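# Carry the tube rack through a self-closing door to the desk

## Task

Move the tube rack from the counter, through the door that swings shut by itself, and set it on the desk. At the end the rack must stand upright, every tube must be seated all the way down in a hole, and the door must be closed. The task fails if the rack or any tube touches the floor, or if a robot falls over or is left leaning. One robot or both may be used. Finish by releasing the rack and moving the robots away from it.

## Robot and tools

Robots: r1 and r2 are identical Hello Robot Stretch 3 units. Each has a two-wheel differential base (0.33 m long, 0.34 m wide, passive omni wheel at the back), a lift on a vertical mast, and one telescoping arm that extends toward the robot's RIGHT side, ending in a wrist (yaw, pitch, roll) and a two-finger gripper. The base cannot strafe, so reaching further forward means driving. An in-place turn pivots about a point 0.05 m behind the front edge; with arm retracted and wrist folded the swept radius is 0.28 m, larger if the wrist is unfolded.

Frames: the base frame sits on the floor between the drive wheels, x forward, y left, z up. hand_pose is expressed in it, located where the closed fingertips meet. The odometry frame is the base frame at scene start; heading is positive leftward, -3.142 to 3.142. Each robot reports only in its own frames, so relative placement of the two robots must come from images, lidar_m, wrist_depth_mm and head_depth_mm.

execute_actions: argument actions is a list holding one action (or empty, which just returns state and images). The action is an object keyed by "r1" and/or "r2". Per robot: base, joints, contact_limits. base holds exactly one relative command: translate_m (metres, -1 to 1, straight-line offset from the base's last reported position, forward positive) or rotate_rad (radians, -3.2 to 3.2, offset turn in place, counter-clockwise/left positive). joints are absolute targets by name: lift_m 0 to 1.1 (arm height on mast), arm_m 0 to 0.52 (extension), wrist_yaw_rad -1.345 to 4.42 (0 along the arm, positive toward the front, 3.0 folded over the base), wrist_pitch_rad -1.57 to 0.451 (0 level, negative tips fingers down), wrist_roll_rad -2.911 to 2.911, gripper_m -0.089 to 0.179 (larger is wider; actual fingertip gap is smaller by about 0.007 nearly closed to 0.025 fully open, and zero under 0.007), head_pan_rad -3.953 to 1.73 (positive left, -1.57 looks along the arm), head_tilt_rad -1.53 to 0.419 (negative down). contact_limits accepts arm_m only: a motor_effort percentage (1 to 100) at which that arm motion halts with contact_stop; lower is gentler, too low halts instantly. All motions in an action start together. Omitted joints/bases/robots may keep pushing toward earlier targets without this showing in status. Unknown keys or out-of-range numbers reject the whole call. cameras: list of r1_head_camera, r1_nav_camera, r1_wrist_camera, r2_head_camera, r2_nav_camera, r2_wrist_camera or "all"; null/omitted means all, [] means none. If a result reports a stop, any further motion, wait or finished_scene calls in that same reply are skipped.

wait: seconds from 0 to 10; commands nothing, returns state and images. zoom_image: camera plus region [x0, y0, x1, y1] in pixels of that camera's latest full image (origin top-left, at most 504 by 504). finished_scene: scene number; ends it irreversibly and reports success. The simulation keeps running while you compose replies; robots hold their last command meanwhile.

Result lines: base_status and joint_status describe how each motion of the last accepted action ended. done (for the base, wheels turned the commanded amount even if they slipped), off_target (resting away from target, possibly still pushing), contact_stop, time_out, torque_fault (old target dropped; the joint holds in place unless slack or off). on_its_own covers uncommanded parts; "held at" is the held target, not the position. Arm and lift stop on firm contact and then go slack until recommanded; a slack lift may sag under load or keep pressing. Base, wrist and head have no contact stop. A wrist servo pushed hard for several seconds goes limp for 10 s. motor_effort is percent of maximum, positive toward higher joint values, with the peak in brackets; readings carry fixed bias and noise. Positive wheel effort drives forward. base_odometry counts wheel rotation (slip included); turned_by_wheels and turned_by_imu give turning since the last result; base_tilt gives forward/right lean in degrees with a fixed bias up to about 4. lidar_m: 12 distances in metres, 30-degree sectors starting straight ahead and going counter-clockwise (4th left, 7th behind, 10th right), plane 0.17 m above floor, range 0.15 to 12, "-" for nothing; misses clear objects and thin legs, and the robot's own parts can hide sectors 5, 6, 9, 10 when the lift is low. wrist_depth_mm (45 to 1000) and head_depth_mm (280 to 4000) are 7x7 grids of median depth, row by row from top left; the head grid follows the sideways image.

Cameras: head and nav cameras move with head pan/tilt; the wrist camera rides on the gripper. Calibration lines give K, distortion and T_world_to_cam from that robot's base frame; expect small errors, larger for the wrist camera.

Speed: the base is fast only when stowed (lift_m under 0.30, arm_m under 0.03, wrist_yaw_rad over 2.54); otherwise slow.

Gripping: command gripper_m below the object's width; lower squeezes harder but a stall guard may weaken the grip. Release by opening at least 0.02 past the touch value. Neither reading nor done proves a hold; check images.

Avoid: folding/unfolding the wrist outside lift_m 0.32 to 0.95 with pitch -0.4 and roll near 0; yaw below -0.4 unless pitched to -0.5 or lower. Pushing on rigid things with the gripper above about 0.45 m can tip the robot; driving while holding something immovable or snagging furniture can too (worst backward). If tilted, reverse in small steps, free the gripper, lower lift to about 0.2. Robots touching each other: any further drive presses hard and can end the run; nothing reports contact. Two robots sharing a load travel slightly differently (up to 2.5 cm per metre), which strains the load. Loose objects may be nudged occasionally. Avoid drops, slams and hard impacts.

Each tool is called after "Emit:" in YAML: its name, and indented under it one key for each argument.

## Session

Emit:
execute_actions:
  actions: []

Scene clock: 0.00 s.
r1.base_odometry: x=+0.000 y=+0.000 heading=+0.000 (m, m, rad; r1's odometry frame)
r1.turned_by_wheels: +0.000 (rad since the last result)
r1.turned_by_imu: +0.000 (rad since the last result)
r1.base_tilt: forward=+0.0 right=+0.8 (deg)
r1.lidar_m: 0.68 0.68 0.85 1.93 2.28 1.31 1.35 1.37 1.19 1.09 1.11 0.74
r1.head_depth_mm: 680 677 672 670 665 661 658 / 670 665 661 658 654 650 647 / 657 653 652 647 644 639 638 / 648 644 641 637 633 632 627 / 637 634 630 627 625 621 618 / 629 625 621 618 615 612 608 / 617 615 612 609 605 603 599
r1.base_status: not commanded
r1.joint_positions: lift_m=+0.591 arm_m=+0.001 wrist_yaw_rad=+2.831 wrist_pitch_rad=-0.374 wrist_roll_rad=-0.017 gripper_m=+0.037 head_pan_rad=+0.007 head_tilt_rad=+0.007
r1.joint_status: not commanded
r1.motor_effort: left_wheel=+0 right_wheel=+1 lift_m=+32 arm_m=-1 wrist_yaw_rad=+0 wrist_pitch_rad=+4 wrist_roll_rad=+0 gripper_m=+1 head_pan_rad=+1 head_tilt_rad=+2 (%)
r1.hand_pose: x=+0.0490 y=+0.0725 z=+0.6142 quat_wxyz=(+0.238, +0.701, +0.025, +0.672) (m; r1's base frame)
r1.wrist_depth_mm: - - - - 981 721 546 / - - - - - 726 573 / - - - - - 746 586 / - - - - - 776 595 / - - - - - 807 608 / 902 - 951 936 939 834 623 / 760 774 797 780 801 786 646
r2.base_odometry: x=+0.000 y=+0.000 heading=+0.000 (m, m, rad; r2's odometry frame)
r2.turned_by_wheels: +0.000 (rad since the last result)
r2.turned_by_imu: +0.000 (rad since the last result)
r2.base_tilt: forward=-1.4 right=+3.5 (deg)
r2.lidar_m: 0.89 0.93 0.94 1.19 2.39 2.42 1.80 1.68 1.20 0.78 0.71 0.72
r2.head_depth_mm: 1451 1472 1467 1481 1488 952 757 / 1419 1419 1416 1428 1423 1364 833 / 1285 1281 1277 1280 1276 1273 1283 / 1154 1161 1156 1164 1166 1162 1161 / 1063 1063 1064 1062 1070 1064 1065 / 979 979 980 984 980 984 985 / 910 912 910 910 913 911 915
r2.base_status: not commanded
r2.joint_positions: lift_m=+0.475 arm_m=-0.001 wrist_yaw_rad=+3.112 wrist_pitch_rad=-0.362 wrist_roll_rad=-0.008 gripper_m=+0.037 head_pan_rad=+0.015 head_tilt_rad=-0.006
r2.joint_status: not commanded
r2.motor_effort: left_wheel=+0 right_wheel=+0 lift_m=+27 arm_m=-1 wrist_yaw_rad=+1 wrist_pitch_rad=+5 wrist_roll_rad=+0 gripper_m=+0 head_pan_rad=+0 head_tilt_rad=+2 (%)
r2.hand_pose: x=-0.0145 y=+0.0869 z=+0.5009 quat_wxyz=(+0.137, +0.694, +0.118, +0.697) (m; r2's base frame)
r2.wrist_depth_mm: - - - - - 869 709 / - - - - - 903 729 / - - - - - 951 776 / - - - - - - 825 / 831 847 - 880 937 878 841 / 720 733 - 740 773 762 768 / 617 632 626 641 644 662 676
pictures: r1_head_camera (sideways: a quarter turn clockwise sets it upright), r1_nav_camera (sideways: a quarter turn counterclockwise sets it upright), r1_wrist_camera, r2_head_camera (sideways: a quarter turn clockwise sets it upright), r2_nav_camera (sideways: a quarter turn counterclockwise sets it upright), r2_wrist_camera
Images, in order (width x height): r1_head_camera 896x504, r1_nav_camera 672x504, r1_wrist_camera 644x364, r2_head_camera 896x504, r2_nav_camera 672x504, r2_wrist_camera 644x364.

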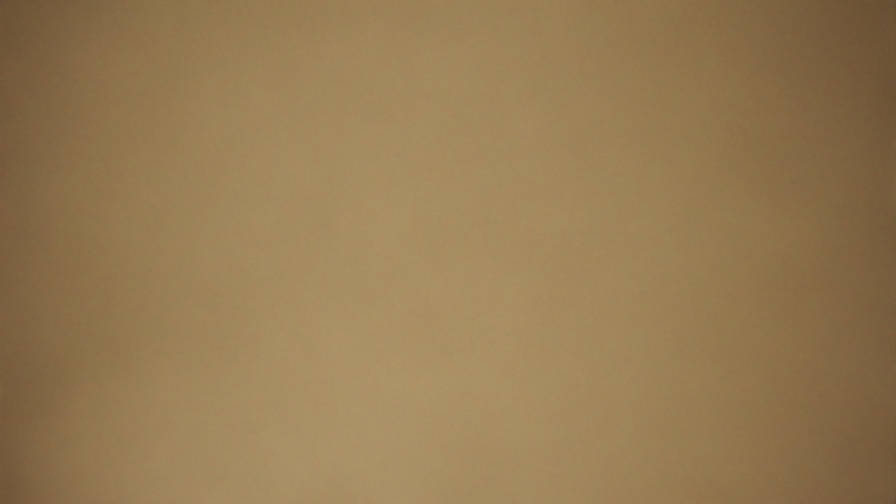

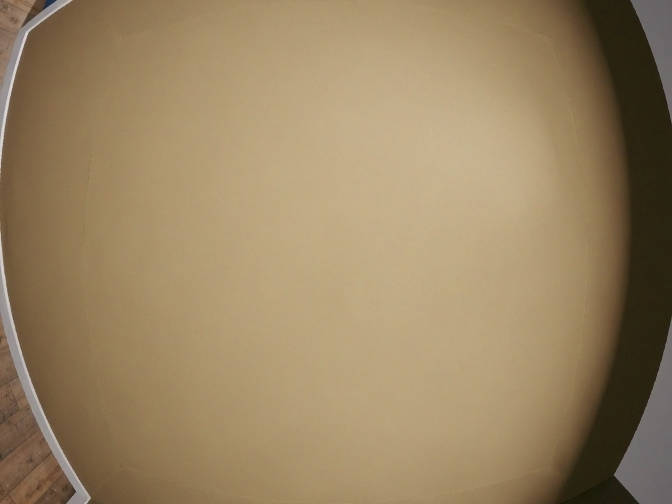

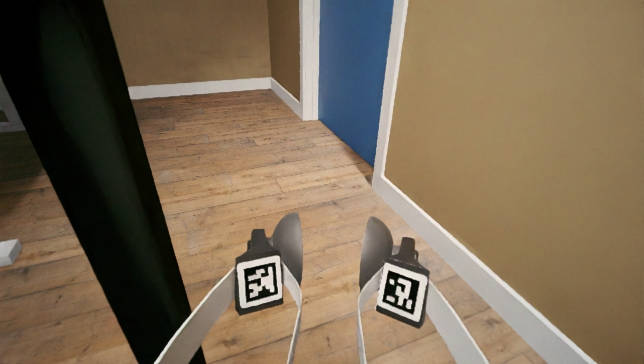

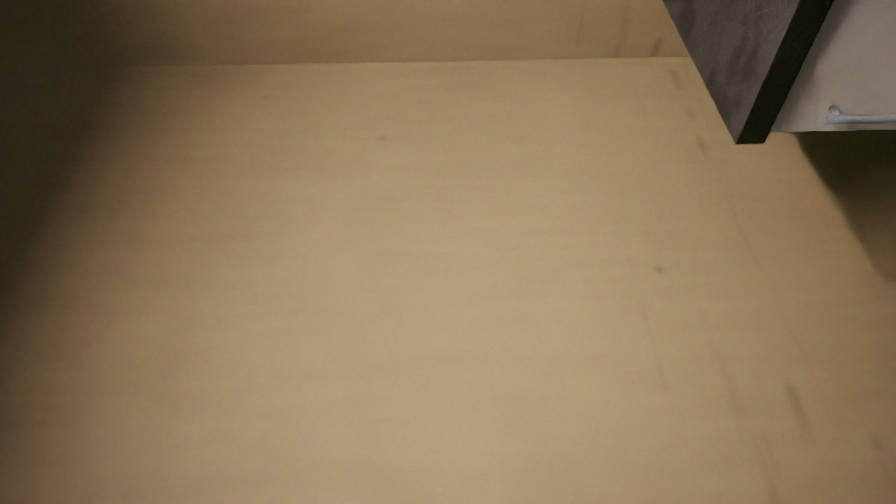

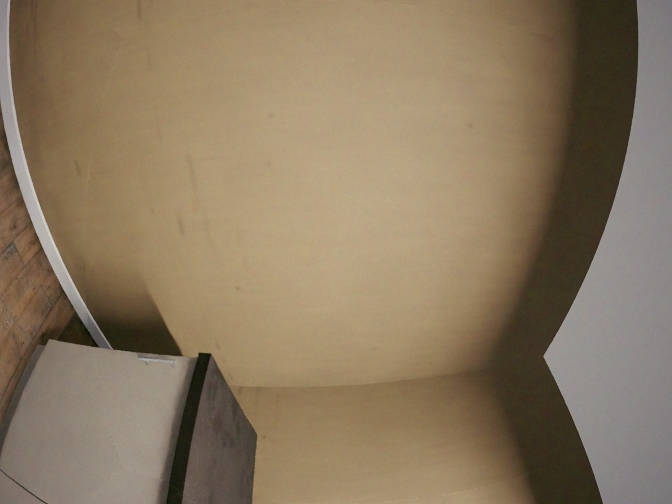

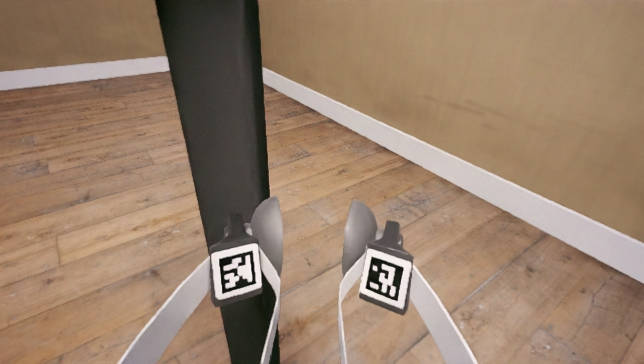

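Emit:
execute_actions:
  actions:
    - {"r1":{"joints":{"head_pan_rad":1.5,"head_tilt_rad":-0.4}},"r2":{"joints":{"head_pan_rad":-1.3,"head_tilt_rad":-0.5}}}
  cameras: ["r1_head_camera","r1_nav_camera","r2_head_camera","r2_nav_camera"]

Scene clock: 8.30 s.
r1.base_odometry: x=+0.000 y=+0.000 heading=+0.000 (m, m, rad; r1's odometry frame)
r1.turned_by_wheels: +0.000 (rad since the last result)
r1.turned_by_imu: -0.001 (rad since the last result)
r1.base_tilt: forward=-0.1 right=+0.8 (deg)
r1.lidar_m: 0.68 0.68 0.85 1.94 2.27 1.31 1.35 1.36 1.19 1.09 1.10 0.74
r1.head_depth_mm: 1252 1297 1347 1401 1455 1488 1350 / 1516 1584 1671 1744 1828 1721 1439 / 1694 1816 1930 2081 2181 1795 1443 / 2320 2450 2619 2814 2383 1798 1446 / 2321 2440 2601 2816 2380 1805 1444 / 2253 2388 2545 2734 2368 1815 1454 / 2202 2355 2481 2668 2409 1813 1456
r1.base_status: not commanded
r1.joint_positions: lift_m=+0.591 arm_m=+0.001 wrist_yaw_rad=+2.831 wrist_pitch_rad=-0.374 wrist_roll_rad=-0.017 gripper_m=+0.037 head_pan_rad=+1.493 head_tilt_rad=-0.395
r1.joint_status: all done
r1.motor_effort: left_wheel=-1(0) right_wheel=+1(1) lift_m=+33(32) arm_m=-1(0) wrist_yaw_rad=-1(0) wrist_pitch_rad=+4(4) wrist_roll_rad=+0(0) gripper_m=+0(0) head_pan_rad=+4(53) head_tilt_rad=-3(34) (%)
r1.hand_pose: x=+0.0490 y=+0.0725 z=+0.6142 quat_wxyz=(+0.238, +0.701, +0.025, +0.672) (m; r1's base frame)
r1.wrist_depth_mm: - - - - - 712 547 / - - - - - 742 570 / - - - - - 732 579 / - - - - - 774 597 / - - - - - 808 606 / 897 - 946 920 928 821 627 / 759 757 783 799 790 794 648
r2.base_odometry: x=+0.000 y=+0.000 heading=+0.000 (m, m, rad; r2's odometry frame)
r2.turned_by_wheels: +0.000 (rad since the last result)
r2.turned_by_imu: -0.001 (rad since the last result)
r2.base_tilt: forward=-1.4 right=+3.5 (deg)
r2.lidar_m: 0.89 0.94 0.95 1.19 2.39 2.42 1.80 1.67 1.20 0.78 0.71 0.72
r2.head_depth_mm: 1423 1568 1236 1057 1222 1452 1284 / 1354 1489 1238 982 1126 1319 1274 / 1295 1420 1237 930 1034 1201 1276 / 1241 1343 1241 886 963 1102 1240 / 1186 1287 1241 841 898 1019 1192 / 1146 1229 1244 796 843 948 1087 / 1091 1181 1219 800 792 885 1004
r2.base_status: not commanded
r2.joint_positions: lift_m=+0.475 arm_m=-0.001 wrist_yaw_rad=+3.112 wrist_pitch_rad=-0.362 wrist_roll_rad=-0.008 gripper_m=+0.037 head_pan_rad=-1.293 head_tilt_rad=-0.493
r2.joint_status: all done
r2.motor_effort: left_wheel=+0(0) right_wheel=+0(0) lift_m=+27(27) arm_m=+0(0) wrist_yaw_rad=+0(0) wrist_pitch_rad=+4(4) wrist_roll_rad=+0(0) gripper_m=+0(0) head_pan_rad=-4(50) head_tilt_rad=-5(42) (%)
r2.hand_pose: x=-0.0145 y=+0.0869 z=+0.5009 quat_wxyz=(+0.137, +0.694, +0.118, +0.697) (m; r2's base frame)
r2.wrist_depth_mm: - - - - - 863 724 / - - - - - 887 738 / - - - - - 941 779 / - - - - - - 829 / 857 859 - 868 918 919 820 / 709 728 - 739 767 767 762 / 613 623 628 642 650 661 660
pictures: r1_head_camera (sideways: a quarter turn clockwise sets it upright), r1_nav_camera (sideways: a quarter turn counterclockwise sets it upright), r2_head_camera (sideways: a quarter turn clockwise sets it upright), r2_nav_camera (sideways: a quarter turn counterclockwise sets it upright)
camera_calibration (this result's frames):
r1_head_camera: T_world_to_cam=[[-0.0466876, -0.360167, -0.931719, 1.23443], [-0.996113, 0.0865302, 0.0164651, -0.0141281], [0.0746917, 0.928866, -0.362807, 0.426501], [0, 0, 0, 1]] pos_world=[0.0117033, 0.0496606, 1.30511]
r1_nav_camera: T_world_to_cam=[[0.0680083, 0.403507, 0.912446, -1.14492], [0.99657, -0.0706929, -0.0430162, 0.10093], [0.0471461, 0.912241, -0.406931, 0.492081], [0, 0, 0, 1]] pos_world=[-0.0459196, 0.0202234, 1.24926]
r2_head_camera: T_world_to_cam=[[-0.0962214, 0.457466, -0.884006, 1.1718], [0.97275, 0.231442, 0.0138885, -0.0218441], [0.21095, -0.85858, -0.467269, 0.570729], [0, 0, 0, 1]] pos_world=[0.0136063, -0.0409875, 1.30287]
r2_nav_camera: T_world_to_cam=[[0.069082, -0.436423, 0.897086, -1.12121], [-0.957579, -0.281188, -0.0630549, 0.142134], [0.279769, -0.854674, -0.437335, 0.521664], [0, 0, 0, 1]] pos_world=[0.0676142, -0.00350156, 1.24292]
Images, in order (width x height): r1_head_camera 896x504, r1_nav_camera 672x504, r2_head_camera 896x504, r2_nav_camera 672x504.

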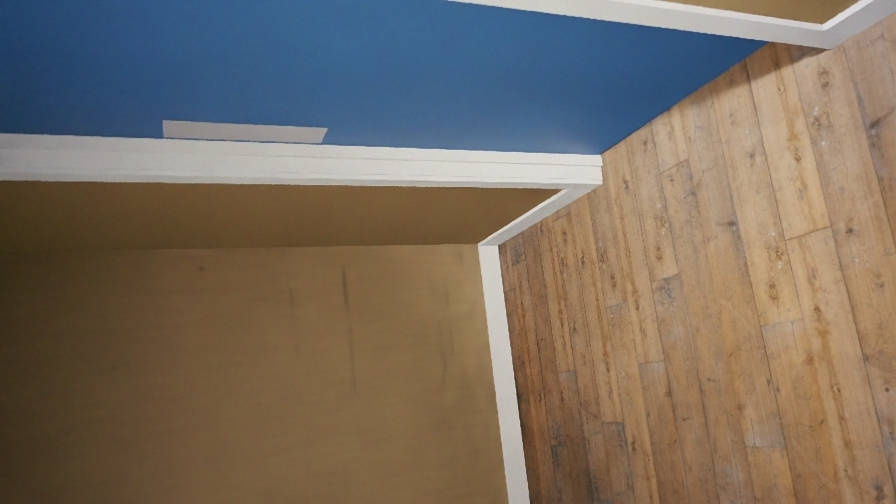

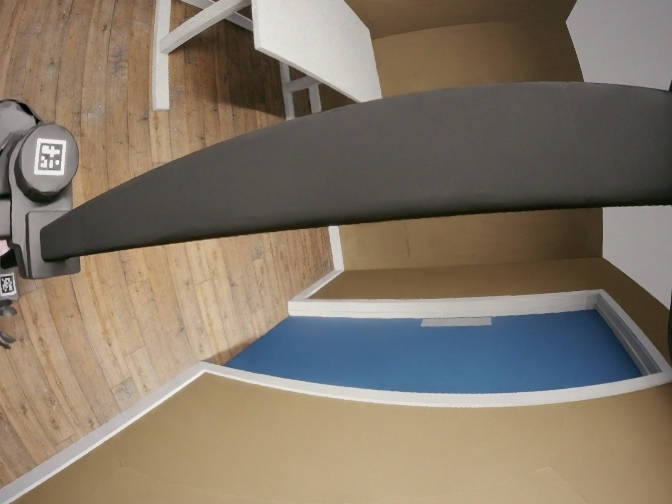

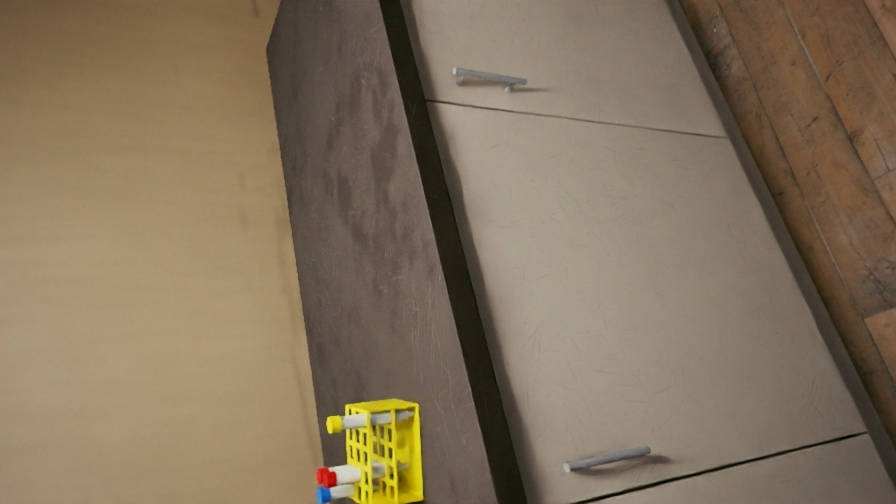

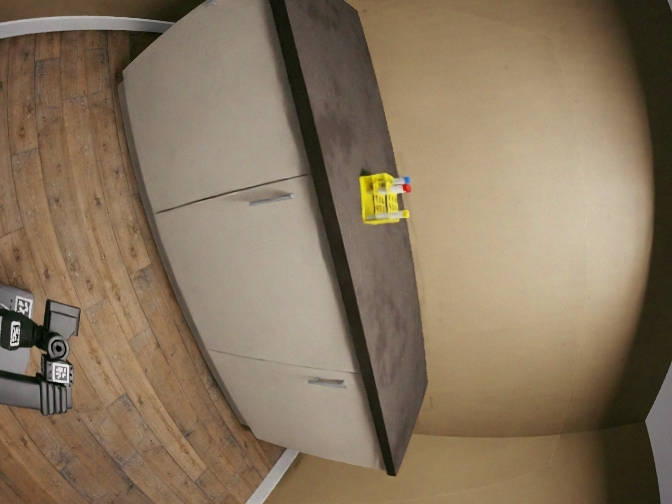

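Emit:
execute_actions:
  actions:
    - {"r1":{"joints":{"head_pan_rad":-3.6,"head_tilt_rad":-0.5}},"r2":{"joints":{"head_pan_rad":-0.95,"head_tilt_rad":-0.45}}}
  cameras: ["r1_head_camera","r1_nav_camera","r2_head_camera"]

Emit:
zoom_image:
  camera: "r2_head_camera"
  region: [280, 150, 520, 350]

Scene clock: 17.33 s.
r1.base_odometry: x=+0.000 y=+0.000 heading=+0.000 (m, m, rad; r1's odometry frame)
r1.turned_by_wheels: +0.000 (rad since the last result)
r1.turned_by_imu: -0.001 (rad since the last result)
r1.base_tilt: forward=-0.1 right=+0.7 (deg)
r1.lidar_m: 0.68 0.68 0.85 1.93 2.27 1.32 1.35 1.37 1.20 1.09 1.10 0.74
r1.head_depth_mm: 1749 1927 1944 1248 2036 1612 1328 / 1623 1765 1824 1395 1837 1596 1334 / 1499 1630 1729 1917 2042 1616 1338 / 1400 1503 1625 1796 1927 1626 1349 / 1312 1410 1528 1655 1814 1631 1346 / 1237 1326 1424 1540 1682 1635 1347 / 1169 1248 1332 1432 1554 1599 1349
r1.base_status: not commanded
r1.joint_positions: lift_m=+0.591 arm_m=+0.001 wrist_yaw_rad=+2.831 wrist_pitch_rad=-0.374 wrist_roll_rad=-0.017 gripper_m=+0.037 head_pan_rad=-3.593 head_tilt_rad=-0.494
r1.joint_status: all done
r1.motor_effort: left_wheel=+0(1) right_wheel=+1(1) lift_m=+32(33) arm_m=-1(0) wrist_yaw_rad=+1(1) wrist_pitch_rad=+4(4) wrist_roll_rad=+0(0) gripper_m=+1(0) head_pan_rad=-4(52) head_tilt_rad=-3(17) (%)
r1.hand_pose: x=+0.0490 y=+0.0725 z=+0.6142 quat_wxyz=(+0.238, +0.701, +0.025, +0.672) (m; r1's base frame)
r1.wrist_depth_mm: - - - - 966 720 549 / - - - - - 734 566 / - - - - - 753 578 / - - - - - 768 594 / - - - - - 830 601 / 868 - 938 928 953 838 622 / 771 767 794 793 786 764 643
r2.base_odometry: x=+0.000 y=+0.000 heading=+0.000 (m, m, rad; r2's odometry frame)
r2.turned_by_wheels: +0.000 (rad since the last result)
r2.turned_by_imu: -0.001 (rad since the last result)
r2.base_tilt: forward=-1.4 right=+3.5 (deg)
r2.lidar_m: 0.89 0.93 0.95 1.19 2.39 2.42 1.80 1.68 1.20 0.78 0.71 0.72
r2.head_depth_mm: 1172 1267 1332 855 889 1011 1221 / 1148 1254 1317 854 873 988 1139 / 1139 1240 1293 854 855 966 1110 / 1127 1227 1288 853 839 949 1087 / 1123 1213 1290 857 836 929 1067 / 1108 1199 1285 857 811 915 1042 / 1099 1191 1268 857 802 895 1021
r2.base_status: not commanded
r2.joint_positions: lift_m=+0.475 arm_m=-0.001 wrist_yaw_rad=+3.112 wrist_pitch_rad=-0.362 wrist_roll_rad=-0.008 gripper_m=+0.037 head_pan_rad=-0.957 head_tilt_rad=-0.458
r2.joint_status: all done
r2.motor_effort: left_wheel=+0(0) right_wheel=+0(0) lift_m=+26(27) arm_m=+0(1) wrist_yaw_rad=+0(1) wrist_pitch_rad=+5(5) wrist_roll_rad=+0(1) gripper_m=+0(0) head_pan_rad=+3(28) head_tilt_rad=+6(13) (%)
r2.hand_pose: x=-0.0145 y=+0.0869 z=+0.5009 quat_wxyz=(+0.137, +0.694, +0.118, +0.697) (m; r2's base frame)
r2.wrist_depth_mm: - - - - - 863 737 / - - - - - 894 732 / - - - - - 954 788 / - - - - - - 781 / 855 850 - 888 917 893 824 / 712 728 - 750 753 754 779 / 613 622 618 631 639 638 672
pictures: r1_head_camera (sideways: a quarter turn clockwise sets it upright), r1_nav_camera (sideways: a quarter turn counterclockwise sets it upright), r2_head_camera (sideways: a quarter turn clockwise sets it upright)
camera_calibration (this result's frames):
r1_head_camera: T_world_to_cam=[[0.399705, -0.21418, -0.89127, 1.17893], [-0.445127, -0.895333, 0.0155319, -0.0162722], [-0.80131, 0.39052, -0.453206, 0.549482], [0, 0, 0, 1]] pos_world=[-0.0381613, 0.0233504, 1.30003]
r1_nav_camera: T_world_to_cam=[[-0.430377, 0.248906, 0.867653, -1.08345], [0.43298, 0.900353, -0.0435182, 0.105016], [-0.792025, 0.356947, -0.495262, 0.612139], [0, 0, 0, 1]] pos_world=[-0.0269335, -0.0433747, 1.2478]
r2_head_camera: T_world_to_cam=[[-0.223459, 0.37467, -0.899827, 1.19322], [0.841998, 0.53926, 0.0154393, -0.0230662], [0.491025, -0.754202, -0.435974, 0.528297], [0, 0, 0, 1]] pos_world=[0.0266489, -0.0361805, 1.30437]
Images, in order (width x height): r1_head_camera 896x504, r1_nav_camera 672x504, r2_head_camera 896x504.

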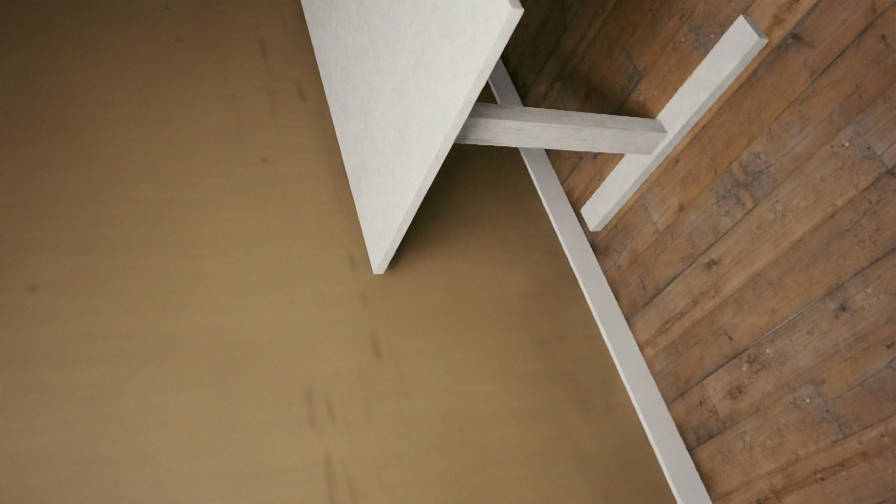

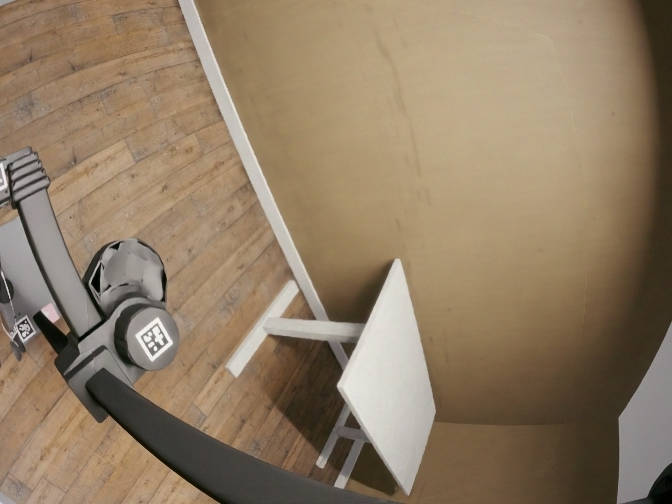

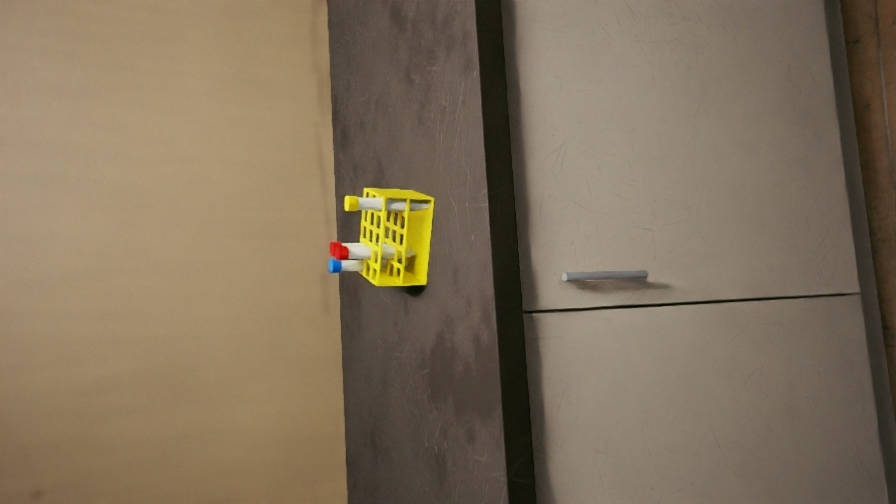

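Region (280, 150, 520, 350) of r2_head_camera's 896x504 image, scaled by 2.100, with more detail than that image has.

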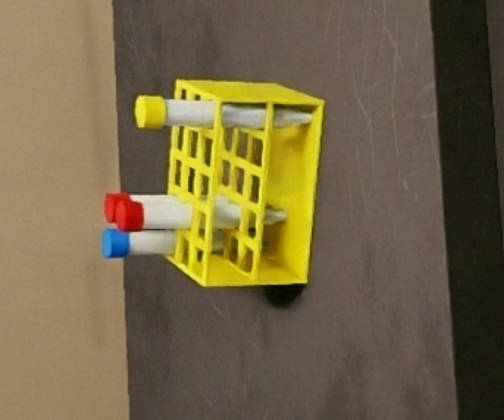

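Emit:
execute_actions:
  actions:
    - {"r1":{"joints":{"head_pan_rad":1.2,"head_tilt_rad":-0.75}},"r2":{"joints":{"head_pan_rad":-3.6,"head_tilt_rad":-0.45}}}
  cameras: ["r1_head_camera","r2_nav_camera","r2_head_camera"]

Scene clock: 69.20 s.
r1.base_odometry: x=+0.000 y=+0.000 heading=+0.000 (m, m, rad; r1's odometry frame)
r1.turned_by_wheels: +0.000 (rad since the last result)
r1.turned_by_imu: -0.001 (rad since the last result)
r1.base_tilt: forward=+0.0 right=+0.8 (deg)
r1.lidar_m: 0.68 0.68 0.85 1.93 2.26 1.31 1.35 1.37 1.19 1.09 1.10 0.74
r1.head_depth_mm: 748 813 892 983 1094 1237 1174 / 839 923 1022 1140 1290 1323 1176 / 942 1052 1186 1355 1517 1355 1174 / 1240 1399 1616 1820 1606 1358 1178 / 1473 1693 2011 1939 1597 1361 1179 / 1672 1937 2289 1945 1602 1360 1180 / 2074 2483 2487 1952 1601 1362 1187
r1.base_status: not commanded
r1.joint_positions: lift_m=+0.591 arm_m=+0.001 wrist_yaw_rad=+2.831 wrist_pitch_rad=-0.374 wrist_roll_rad=-0.017 gripper_m=+0.037 head_pan_rad=+1.193 head_tilt_rad=-0.740
r1.joint_status: all done
r1.motor_effort: left_wheel=-1(1) right_wheel=+1(1) lift_m=+32(33) arm_m=-1(0) wrist_yaw_rad=+1(1) wrist_pitch_rad=+4(4) wrist_roll_rad=+0(0) gripper_m=+0(0) head_pan_rad=+5(52) head_tilt_rad=-5(26) (%)
r1.hand_pose: x=+0.0490 y=+0.0725 z=+0.6142 quat_wxyz=(+0.238, +0.701, +0.025, +0.672) (m; r1's base frame)
r1.wrist_depth_mm: - - - - - 706 552 / - - - - - 733 579 / - - - - - 761 581 / - - - - - 782 593 / - - - - - 808 615 / 916 - 952 937 900 827 627 / 765 775 790 796 790 768 645
r2.base_odometry: x=+0.000 y=+0.000 heading=+0.000 (m, m, rad; r2's odometry frame)
r2.turned_by_wheels: +0.000 (rad since the last result)
r2.turned_by_imu: -0.001 (rad since the last result)
r2.base_tilt: forward=-1.3 right=+3.5 (deg)
r2.lidar_m: 0.89 0.94 0.95 1.19 2.39 2.41 1.80 1.68 1.20 0.78 0.71 0.72
r2.head_depth_mm: 1941 2090 2257 2432 2013 1580 1306 / 2021 2158 2369 2518 2007 1589 1306 / 2111 2263 2461 2655 2024 1583 1304 / 2184 2361 2595 2706 2030 1592 1300 / 2268 2490 2728 2795 2014 1583 1301 / 2376 2533 2734 2680 2023 1577 1311 / 2139 2223 2333 2403 2009 1592 1309
r2.base_status: not commanded
r2.joint_positions: lift_m=+0.475 arm_m=-0.001 wrist_yaw_rad=+3.112 wrist_pitch_rad=-0.362 wrist_roll_rad=-0.008 gripper_m=+0.037 head_pan_rad=-3.593 head_tilt_rad=-0.458
r2.joint_status: all done
r2.motor_effort: left_wheel=+0(0) right_wheel=+0(0) lift_m=+27(27) arm_m=+0(1) wrist_yaw_rad=+0(1) wrist_pitch_rad=+5(5) wrist_roll_rad=+0(0) gripper_m=+0(0) head_pan_rad=-4(48) head_tilt_rad=+5(5) (%)
r2.hand_pose: x=-0.0145 y=+0.0869 z=+0.5009 quat_wxyz=(+0.137, +0.694, +0.118, +0.697) (m; r2's base frame)
r2.wrist_depth_mm: - - - - - 860 717 / - - - - - 866 753 / - - - - - 929 773 / - - - - - - 814 / 863 856 - 897 901 927 846 / 708 729 - 744 744 767 777 / 635 624 635 642 638 655 669
pictures: r1_head_camera (sideways: a quarter turn clockwise sets it upright), r2_head_camera (sideways: a quarter turn clockwise sets it upright), r2_nav_camera (sideways: a quarter turn counterclockwise sets it upright)
camera_calibration (this result's frames):
r1_head_camera: T_world_to_cam=[[-0.259684, -0.60385, -0.753611, 1.00347], [-0.924178, 0.381754, 0.0125693, -0.00948845], [0.280104, 0.699735, -0.6572, 0.808284], [0, 0, 0, 1]] pos_world=[0.0254123, 0.0439819, 1.28755]
r2_head_camera: T_world_to_cam=[[0.376905, -0.219319, -0.899912, 1.18967], [-0.475074, -0.87981, 0.0154479, -0.0150433], [-0.79514, 0.421702, -0.435797, 0.535914], [0, 0, 0, 1]] pos_world=[-0.0294105, 0.0216852, 1.30438]
r2_nav_camera: T_world_to_cam=[[-0.34273, 0.225343, 0.912007, -1.13816], [0.426338, 0.902385, -0.0627485, 0.133296], [-0.837121, 0.367317, -0.405347, 0.486852], [0, 0, 0, 1]] pos_world=[-0.0393576, -0.0426365, 1.24372]
Images, in order (width x height): r1_head_camera 896x504, r2_head_camera 896x504, r2_nav_camera 672x504.

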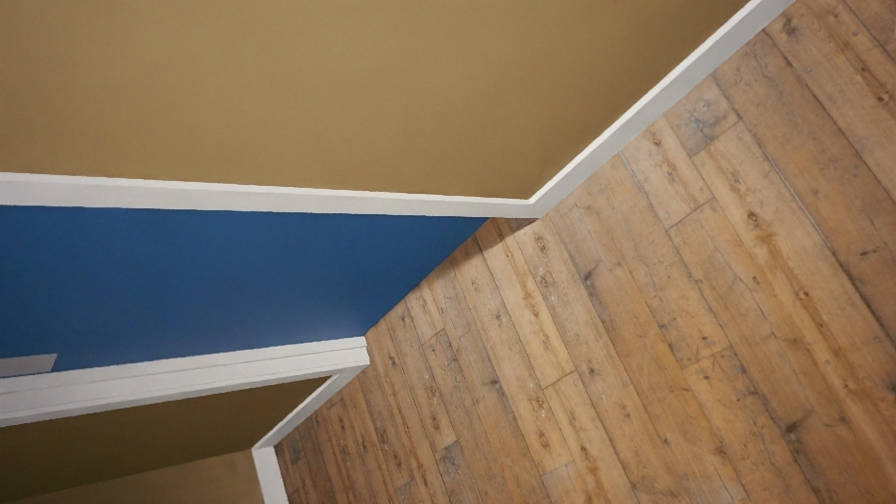

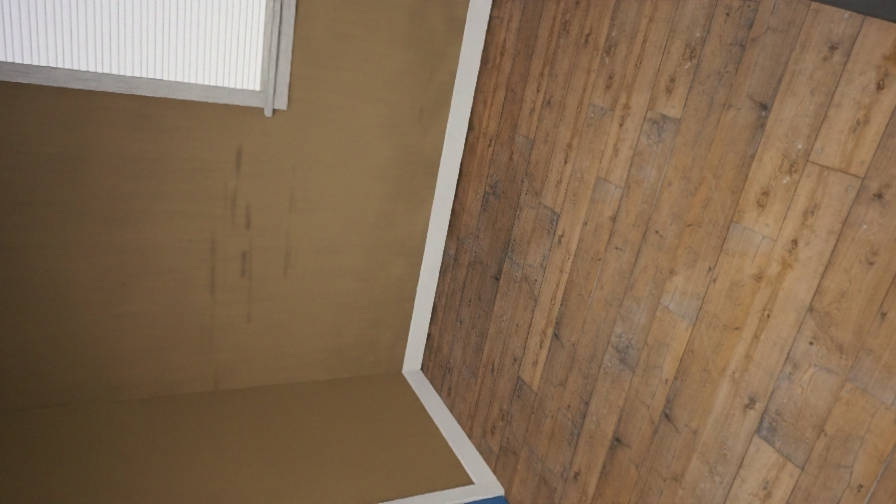

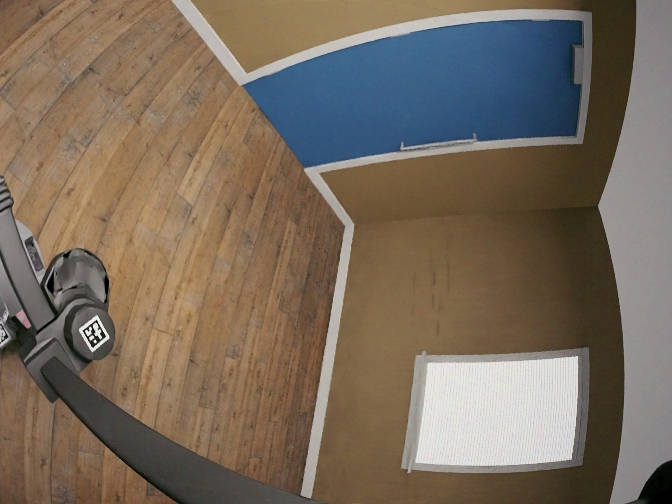

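Emit:
execute_actions:
  actions:
    - {"r1":{"base":{"rotate_rad":1.576},"joints":{"wrist_yaw_rad":3.0,"wrist_pitch_rad":-0.4,"lift_m":0.26,"head_pan_rad":0,"head_tilt_rad":-0.7}},"r2":{"base":{"translate_m":0.2},"joints":{"lift_m":0.9,"wrist_yaw_rad":0,"wrist_pitch_rad":-0.4,"gripper_m":0.179,"head_pan_rad":-1.5,"head_tilt_rad":-0.55}}}
  cameras: ["r1_nav_camera"]

Emit:
execute_actions:
  actions:
    - {"r1":{"base":{"translate_m":1.0}},"r2":{"base":{"rotate_rad":0.37},"joints":{"wrist_pitch_rad":0.0}}}
  cameras: ["r1_nav_camera","r2_head_camera","r2_wrist_camera"]

Scene clock: 160.97 s.
r1.base_odometry: x=+0.000 y=+0.000 heading=+1.576 (m, m, rad; r1's odometry frame)
r1.turned_by_wheels: +1.576 (rad since the last result)
r1.turned_by_imu: +1.590 (rad since the last result)
r1.base_tilt: forward=+0.0 right=+0.8 (deg)
r1.lidar_m: 1.95 2.24 1.31 1.35 1.36 1.19 1.09 1.10 0.74 0.68 0.68 0.85
r1.head_depth_mm: 1517 1578 1660 1746 1588 1380 1186 / 1714 1885 2067 2027 1637 1382 1196 / 2283 2531 2511 2012 1641 1384 1194 / 2325 2610 2627 2043 1642 1388 1199 / 2292 2550 2652 2040 1651 1387 1203 / 2260 2517 2662 2038 1658 1393 1201 / 2223 2466 2650 2046 1655 1393 1203
r1.base_status: done
r1.joint_positions: lift_m=+0.260 arm_m=+0.001 wrist_yaw_rad=+2.997 wrist_pitch_rad=-0.416 wrist_roll_rad=-0.017 gripper_m=+0.037 head_pan_rad=+0.007 head_tilt_rad=-0.704
r1.joint_status: all done
r1.motor_effort: left_wheel=-3(8) right_wheel=+4(5) lift_m=+28(28) arm_m=-1(1) wrist_yaw_rad=+2(3) wrist_pitch_rad=+4(4) wrist_roll_rad=+0(0) gripper_m=+0(0) head_pan_rad=-3(51) head_tilt_rad=+3(9) (%)
r1.hand_pose: x=+0.0111 y=+0.0761 z=+0.2734 quat_wxyz=(+0.195, +0.694, +0.098, +0.686) (m; r1's base frame)
r1.wrist_depth_mm: - - - - - - - / - - - - - - - / 909 909 954 963 969 985 952 / 699 695 726 722 724 739 733 / 559 562 - 582 612 585 594 / 467 500 - - 486 488 495 / - - - - 413 419 418
r2.base_odometry: x=+0.200 y=+0.000 heading=+0.000 (m, m, rad; r2's odometry frame)
r2.turned_by_wheels: +0.000 (rad since the last result)
r2.turned_by_imu: -0.001 (rad since the last result)
r2.base_tilt: forward=-1.4 right=+3.5 (deg)
r2.lidar_m: 0.84 0.77 0.78 0.99 2.11 2.54 1.97 1.84 0.99 0.64 0.59 0.59
r2.head_depth_mm: 1639 1821 1136 1215 1500 1527 - / 1501 1622 1074 1044 1255 1437 - / 1379 1510 1071 929 1085 - - / 1279 1419 1071 845 951 1056 1196 / 1200 1306 1071 765 847 993 1169 / 1126 1218 1071 728 760 867 995 / 1058 1143 1002 728 702 781 889
r2.base_status: done
r2.joint_positions: lift_m=+0.899 arm_m=-0.001 wrist_yaw_rad=+0.003 wrist_pitch_rad=-0.414 wrist_roll_rad=-0.008 gripper_m=+0.179 head_pan_rad=-1.507 head_tilt_rad=-0.543
r2.joint_status: all done
r2.motor_effort: left_wheel=+0(3) right_wheel=+0(2) lift_m=+40(51) arm_m=+0(0) wrist_yaw_rad=-2(3) wrist_pitch_rad=+4(6) wrist_roll_rad=+0(0) gripper_m=+0(100) head_pan_rad=+3(49) head_tilt_rad=-5(19) (%)
r2.hand_pose: x=-0.0209 y=-0.3691 z=+0.9129 quat_wxyz=(+0.695, +0.147, -0.689, -0.144) (m; r2's base frame)
r2.wrist_depth_mm: 499 468 547 582 607 739 - / 332 358 410 492 628 847 - / 326 377 451 564 742 - - / 358 414 492 629 824 - - / 376 457 550 713 - - - / - 500 606 815 - - - / 452 555 691 - - - -
pictures: r1_nav_camera (sideways: a quarter turn counterclockwise sets it upright)
camera_calibration (this result's frames):
r1_nav_camera: T_world_to_cam=[[0.666583, -0.0316669, 0.744758, -0.929928], [0.00076613, -0.999068, -0.0431658, 0.107182], [0.745431, 0.0293442, -0.665937, 0.824801], [0, 0, 0, 1]] pos_world=[0.0049602, 0.0534311, 1.24646]
Images, in order (width x height): r1_nav_camera 672x504.

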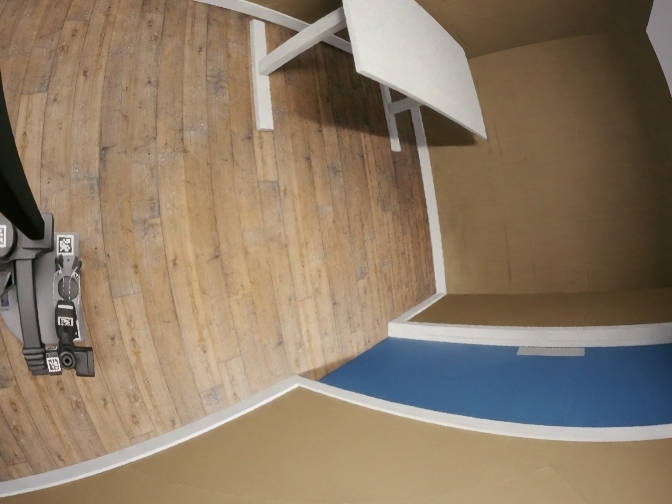

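Scene clock: 166.07 s.
r1.base_odometry: x=-0.005 y=+1.000 heading=+1.576 (m, m, rad; r1's odometry frame)
r1.turned_by_wheels: +0.000 (rad since the last result)
r1.turned_by_imu: +0.002 (rad since the last result)
r1.base_tilt: forward=+0.0 right=+0.8 (deg)
r1.lidar_m: 1.41 1.71 1.59 1.02 1.50 1.88 2.09 0.90 0.59 0.53 0.63 0.79
r1.head_depth_mm: 1088 1138 1190 1245 1345 1372 1189 / 1388 1474 1570 1661 1596 1381 1193 / 1469 1654 1867 2017 1648 1384 1193 / 1444 1618 1836 1983 1648 1389 1195 / 1429 1598 1807 1972 1651 1385 1199 / 1412 1569 1775 1940 1664 1388 1198 / 1392 1549 1734 1920 1661 1394 1201
r1.base_status: done
r1.joint_positions: lift_m=+0.260 arm_m=+0.001 wrist_yaw_rad=+2.998 wrist_pitch_rad=-0.416 wrist_roll_rad=-0.017 gripper_m=+0.037 head_pan_rad=+0.007 head_tilt_rad=-0.704
r1.joint_status: not commanded
r1.motor_effort: left_wheel=-3(9) right_wheel=+4(9) lift_m=+29(28) arm_m=-1(1) wrist_yaw_rad=+1(2) wrist_pitch_rad=+5(4) wrist_roll_rad=+0(0) gripper_m=+0(0) head_pan_rad=-3(3) head_tilt_rad=+1(3) (%)
r1.hand_pose: x=+0.0110 y=+0.0761 z=+0.2733 quat_wxyz=(+0.195, +0.694, +0.098, +0.686) (m; r1's base frame)
r1.wrist_depth_mm: - - - - - - - / - - - - - - - / 889 916 876 946 950 995 - / 692 705 723 722 735 735 750 / 553 578 - 570 597 588 597 / 469 502 - - 483 486 491 / - - - - 415 417 419
r2.base_odometry: x=+0.200 y=+0.000 heading=+0.370 (m, m, rad; r2's odometry frame)
r2.turned_by_wheels: +0.370 (rad since the last result)
r2.turned_by_imu: +0.367 (rad since the last result)
r2.base_tilt: forward=-1.4 right=+3.5 (deg)
r2.lidar_m: 0.77 0.78 0.89 1.53 2.51 2.14 1.84 1.27 0.70 0.59 0.59 0.67
r2.head_depth_mm: 1153 1282 1072 802 903 1033 - / 1126 1244 1072 764 860 988 - / 1094 1207 1070 747 790 - - / 1064 1165 1000 730 758 - 1164 / 1035 1138 1066 728 747 854 1011 / 1009 1105 1070 729 709 809 955 / 983 1075 1069 728 676 772 905
r2.base_status: done
r2.joint_positions: lift_m=+0.899 arm_m=-0.001 wrist_yaw_rad=+0.002 wrist_pitch_rad=-0.023 wrist_roll_rad=-0.008 gripper_m=+0.179 head_pan_rad=-1.507 head_tilt_rad=-0.543
r2.joint_status: all done
r2.motor_effort: left_wheel=-2(5) right_wheel=+2(4) lift_m=+40(40) arm_m=+0(0) wrist_yaw_rad=-1(2) wrist_pitch_rad=+7(8) wrist_roll_rad=+0(0) gripper_m=+0(0) head_pan_rad=+3(4) head_tilt_rad=-5(5) (%)
r2.hand_pose: x=-0.0209 y=-0.3998 z=+1.0080 quat_wxyz=(+0.710, +0.009, -0.704, -0.008) (m; r2's base frame)
r2.wrist_depth_mm: 779 823 891 938 - - - / 801 879 911 972 - - - / 821 875 956 - - - - / 598 624 648 596 710 758 780 / 414 394 408 413 432 474 522 / - 338 369 410 460 496 576 / 344 371 401 429 479 524 615
pictures: r1_nav_camera (sideways: a quarter turn counterclockwise sets it upright), r2_head_camera (sideways: a quarter turn clockwise sets it upright), r2_wrist_camera
camera_calibration (this result's frames):
r1_nav_camera: T_world_to_cam=[[0.666017, -0.0317155, 0.745262, -0.930581], [0.000731887, -0.999067, -0.0431706, 0.107188], [0.745936, 0.0292978, -0.665373, 0.824064], [0, 0, 0, 1]] pos_world=[0.00500567, 0.0534314, 1.24646]
r2_head_camera: T_world_to_cam=[[0.000481242, 0.510805, -0.859696, 1.13951], [0.999758, 0.0186811, 0.0116594, -0.019106], [0.0220157, -0.859494, -0.510672, 0.628356], [0, 0, 0, 1]] pos_world=[0.00471926, -0.041642, 1.30074]
r2_wrist_camera: T_world_to_cam=[[-0.999077, 0.0193134, 0.0383652, -0.0591904], [-0.0334551, 0.210277, -0.977069, 1.09981], [-0.0269379, -0.977451, -0.209437, -0.0200226], [0, 0, 0, 1]] pos_world=[-0.0228809, -0.249692, 1.07267]
Images, in order (width x height): r1_nav_camera 672x504, r2_head_camera 896x504, r2_wrist_camera 644x364.

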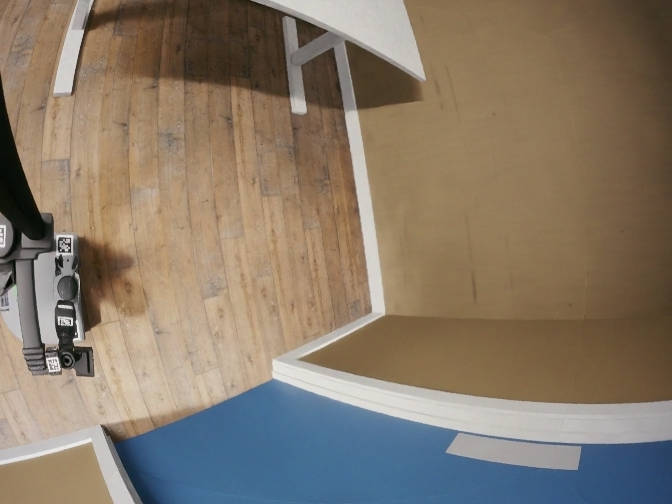

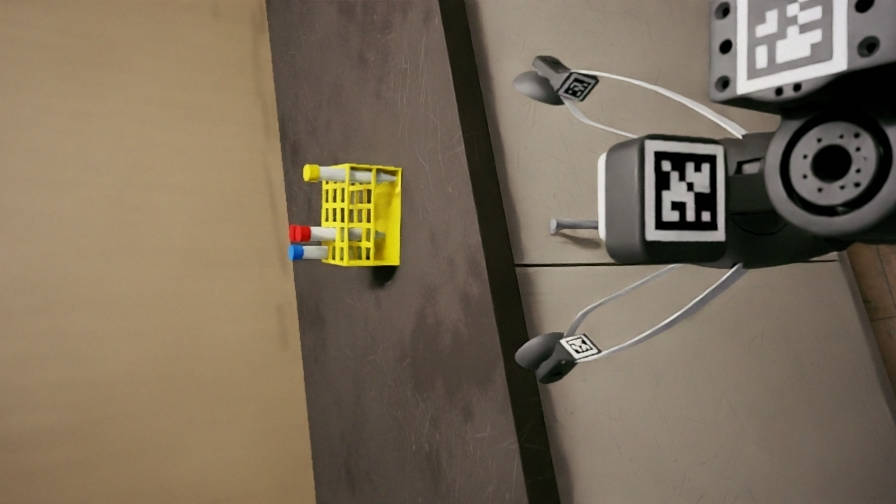

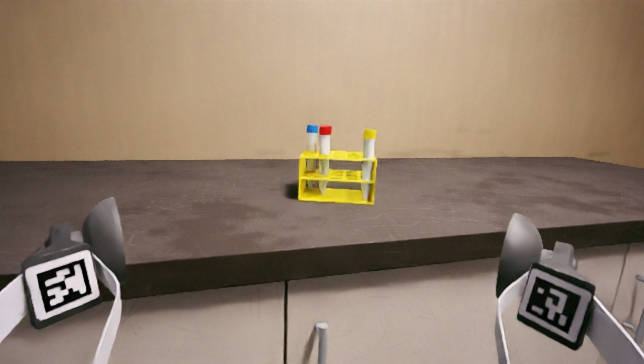

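Emit:
execute_actions:
  actions:
    - {"r1":{"base":{"translate_m":0.52}},"r2":{"joints":{"wrist_yaw_rad":-0.06,"lift_m":0.855,"arm_m":0.28,"wrist_pitch_rad":0.02}}}
  cameras: ["r2_head_camera","r2_wrist_camera"]

Scene clock: 225.43 s.
r1.base_odometry: x=-0.007 y=+1.520 heading=+1.576 (m, m, rad; r1's odometry frame)
r1.turned_by_wheels: +0.000 (rad since the last result)
r1.turned_by_imu: +0.000 (rad since the last result)
r1.base_tilt: forward=-0.1 right=+0.8 (deg)
r1.lidar_m: 1.17 1.18 1.30 1.55 1.57 1.97 2.61 0.75 0.60 0.55 0.56 0.58
r1.head_depth_mm: 952 990 1037 1088 1147 1206 1167 / 1027 1147 1278 1422 1525 1385 1188 / 1007 1121 1275 1483 1631 1384 1198 / 992 1109 1262 1450 1599 1380 1195 / 979 1095 1236 1428 1588 1397 1194 / 966 1075 1216 1397 1566 1391 1201 / 950 1061 1193 1366 1557 1393 1198
r1.base_status: done
r1.joint_positions: lift_m=+0.260 arm_m=+0.001 wrist_yaw_rad=+2.998 wrist_pitch_rad=-0.416 wrist_roll_rad=-0.017 gripper_m=+0.037 head_pan_rad=+0.007 head_tilt_rad=-0.704
r1.joint_status: not commanded
r1.motor_effort: left_wheel=-2(8) right_wheel=+3(8) lift_m=+28(28) arm_m=-1(1) wrist_yaw_rad=+2(2) wrist_pitch_rad=+5(4) wrist_roll_rad=-1(0) gripper_m=+0(0) head_pan_rad=-3(3) head_tilt_rad=+2(2) (%)
r1.hand_pose: x=+0.0109 y=+0.0761 z=+0.2733 quat_wxyz=(+0.195, +0.694, +0.098, +0.686) (m; r1's base frame)
r1.wrist_depth_mm: - - - - - - - / - - - - - - - / 878 942 965 973 968 977 980 / 708 707 731 708 722 718 738 / 554 563 - 572 598 588 593 / 475 506 - - 490 483 492 / - - - - 415 420 417
r2.base_odometry: x=+0.200 y=+0.000 heading=+0.370 (m, m, rad; r2's odometry frame)
r2.turned_by_wheels: +0.000 (rad since the last result)
r2.turned_by_imu: -0.001 (rad since the last result)
r2.base_tilt: forward=-1.4 right=+3.5 (deg)
r2.lidar_m: 0.78 0.77 0.89 1.53 2.50 2.13 1.84 1.27 0.70 0.59 0.59 0.67
r2.head_depth_mm: 1151 1285 1064 803 - - 1244 / 1120 1245 1066 802 885 1011 1209 / 1098 1201 1070 - 842 954 1183 / 1065 1166 1001 763 772 902 1081 / 1036 1132 1069 728 738 855 1011 / 1010 1099 1074 731 707 811 956 / 981 1073 1070 727 675 772 901
r2.base_status: not commanded
r2.joint_positions: lift_m=+0.856 arm_m=+0.280 wrist_yaw_rad=-0.058 wrist_pitch_rad=-0.002 wrist_roll_rad=-0.008 gripper_m=+0.179 head_pan_rad=-1.507 head_tilt_rad=-0.543
r2.joint_status: all done
r2.motor_effort: left_wheel=-2(3) right_wheel=+2(2) lift_m=+10(37) arm_m=+5(5) wrist_yaw_rad=-1(2) wrist_pitch_rad=+6(3) wrist_roll_rad=+0(1) gripper_m=+0(0) head_pan_rad=+3(4) head_tilt_rad=-5(5) (%)
r2.hand_pose: x=-0.0364 y=-0.6804 z=+0.9699 quat_wxyz=(+0.710, -0.020, -0.704, -0.022) (m; r2's base frame)
r2.wrist_depth_mm: 568 616 654 697 774 845 957 / 590 624 670 737 813 929 - / 618 642 692 745 823 915 - / 478 504 419 297 456 625 658 / 322 308 291 290 309 363 360 / - 214 223 230 233 237 249 / 170 172 174 177 181 183 183
pictures: r2_head_camera (sideways: a quarter turn clockwise sets it upright), r2_wrist_camera
camera_calibration (this result's frames):
r2_head_camera: T_world_to_cam=[[0.000474936, 0.510844, -0.859673, 1.13948], [0.999757, 0.0186881, 0.0116573, -0.0191033], [0.0220207, -0.85947, -0.510711, 0.628406], [0, 0, 0, 1]] pos_world=[0.00471957, -0.0416419, 1.30074]
r2_wrist_camera: T_world_to_cam=[[-0.996039, 0.0804276, 0.037904, -0.0256319], [-0.0219082, 0.191158, -0.981315, 1.11257], [-0.0861704, -0.978259, -0.188638, -0.325553], [0, 0, 0, 1]] pos_world=[-0.029209, -0.52909, 1.03134]
Images, in order (width x height): r2_head_camera 896x504, r2_wrist_camera 644x364.

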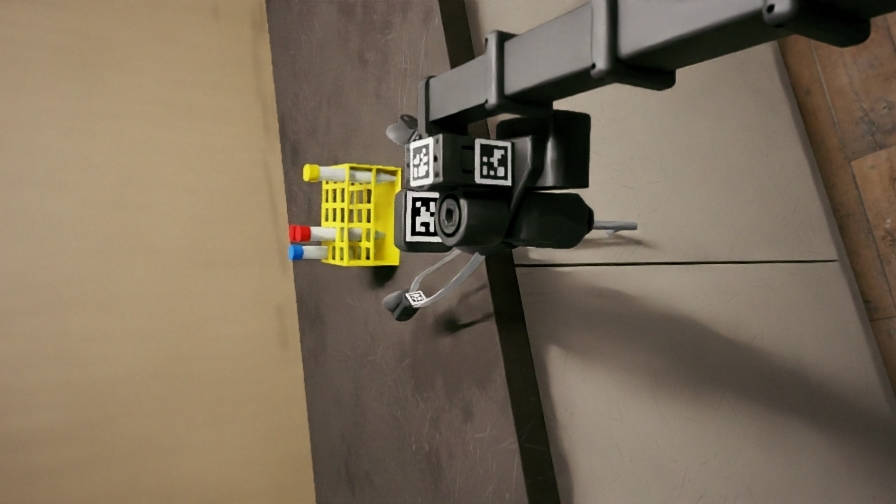

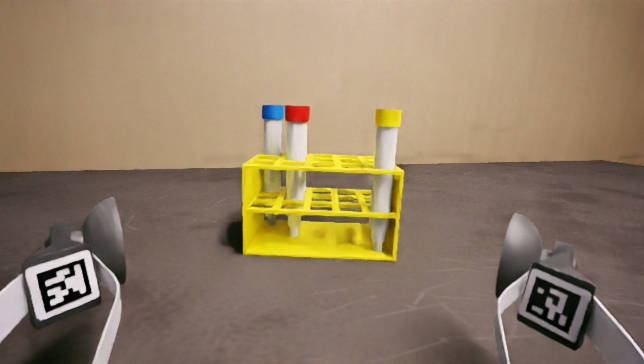

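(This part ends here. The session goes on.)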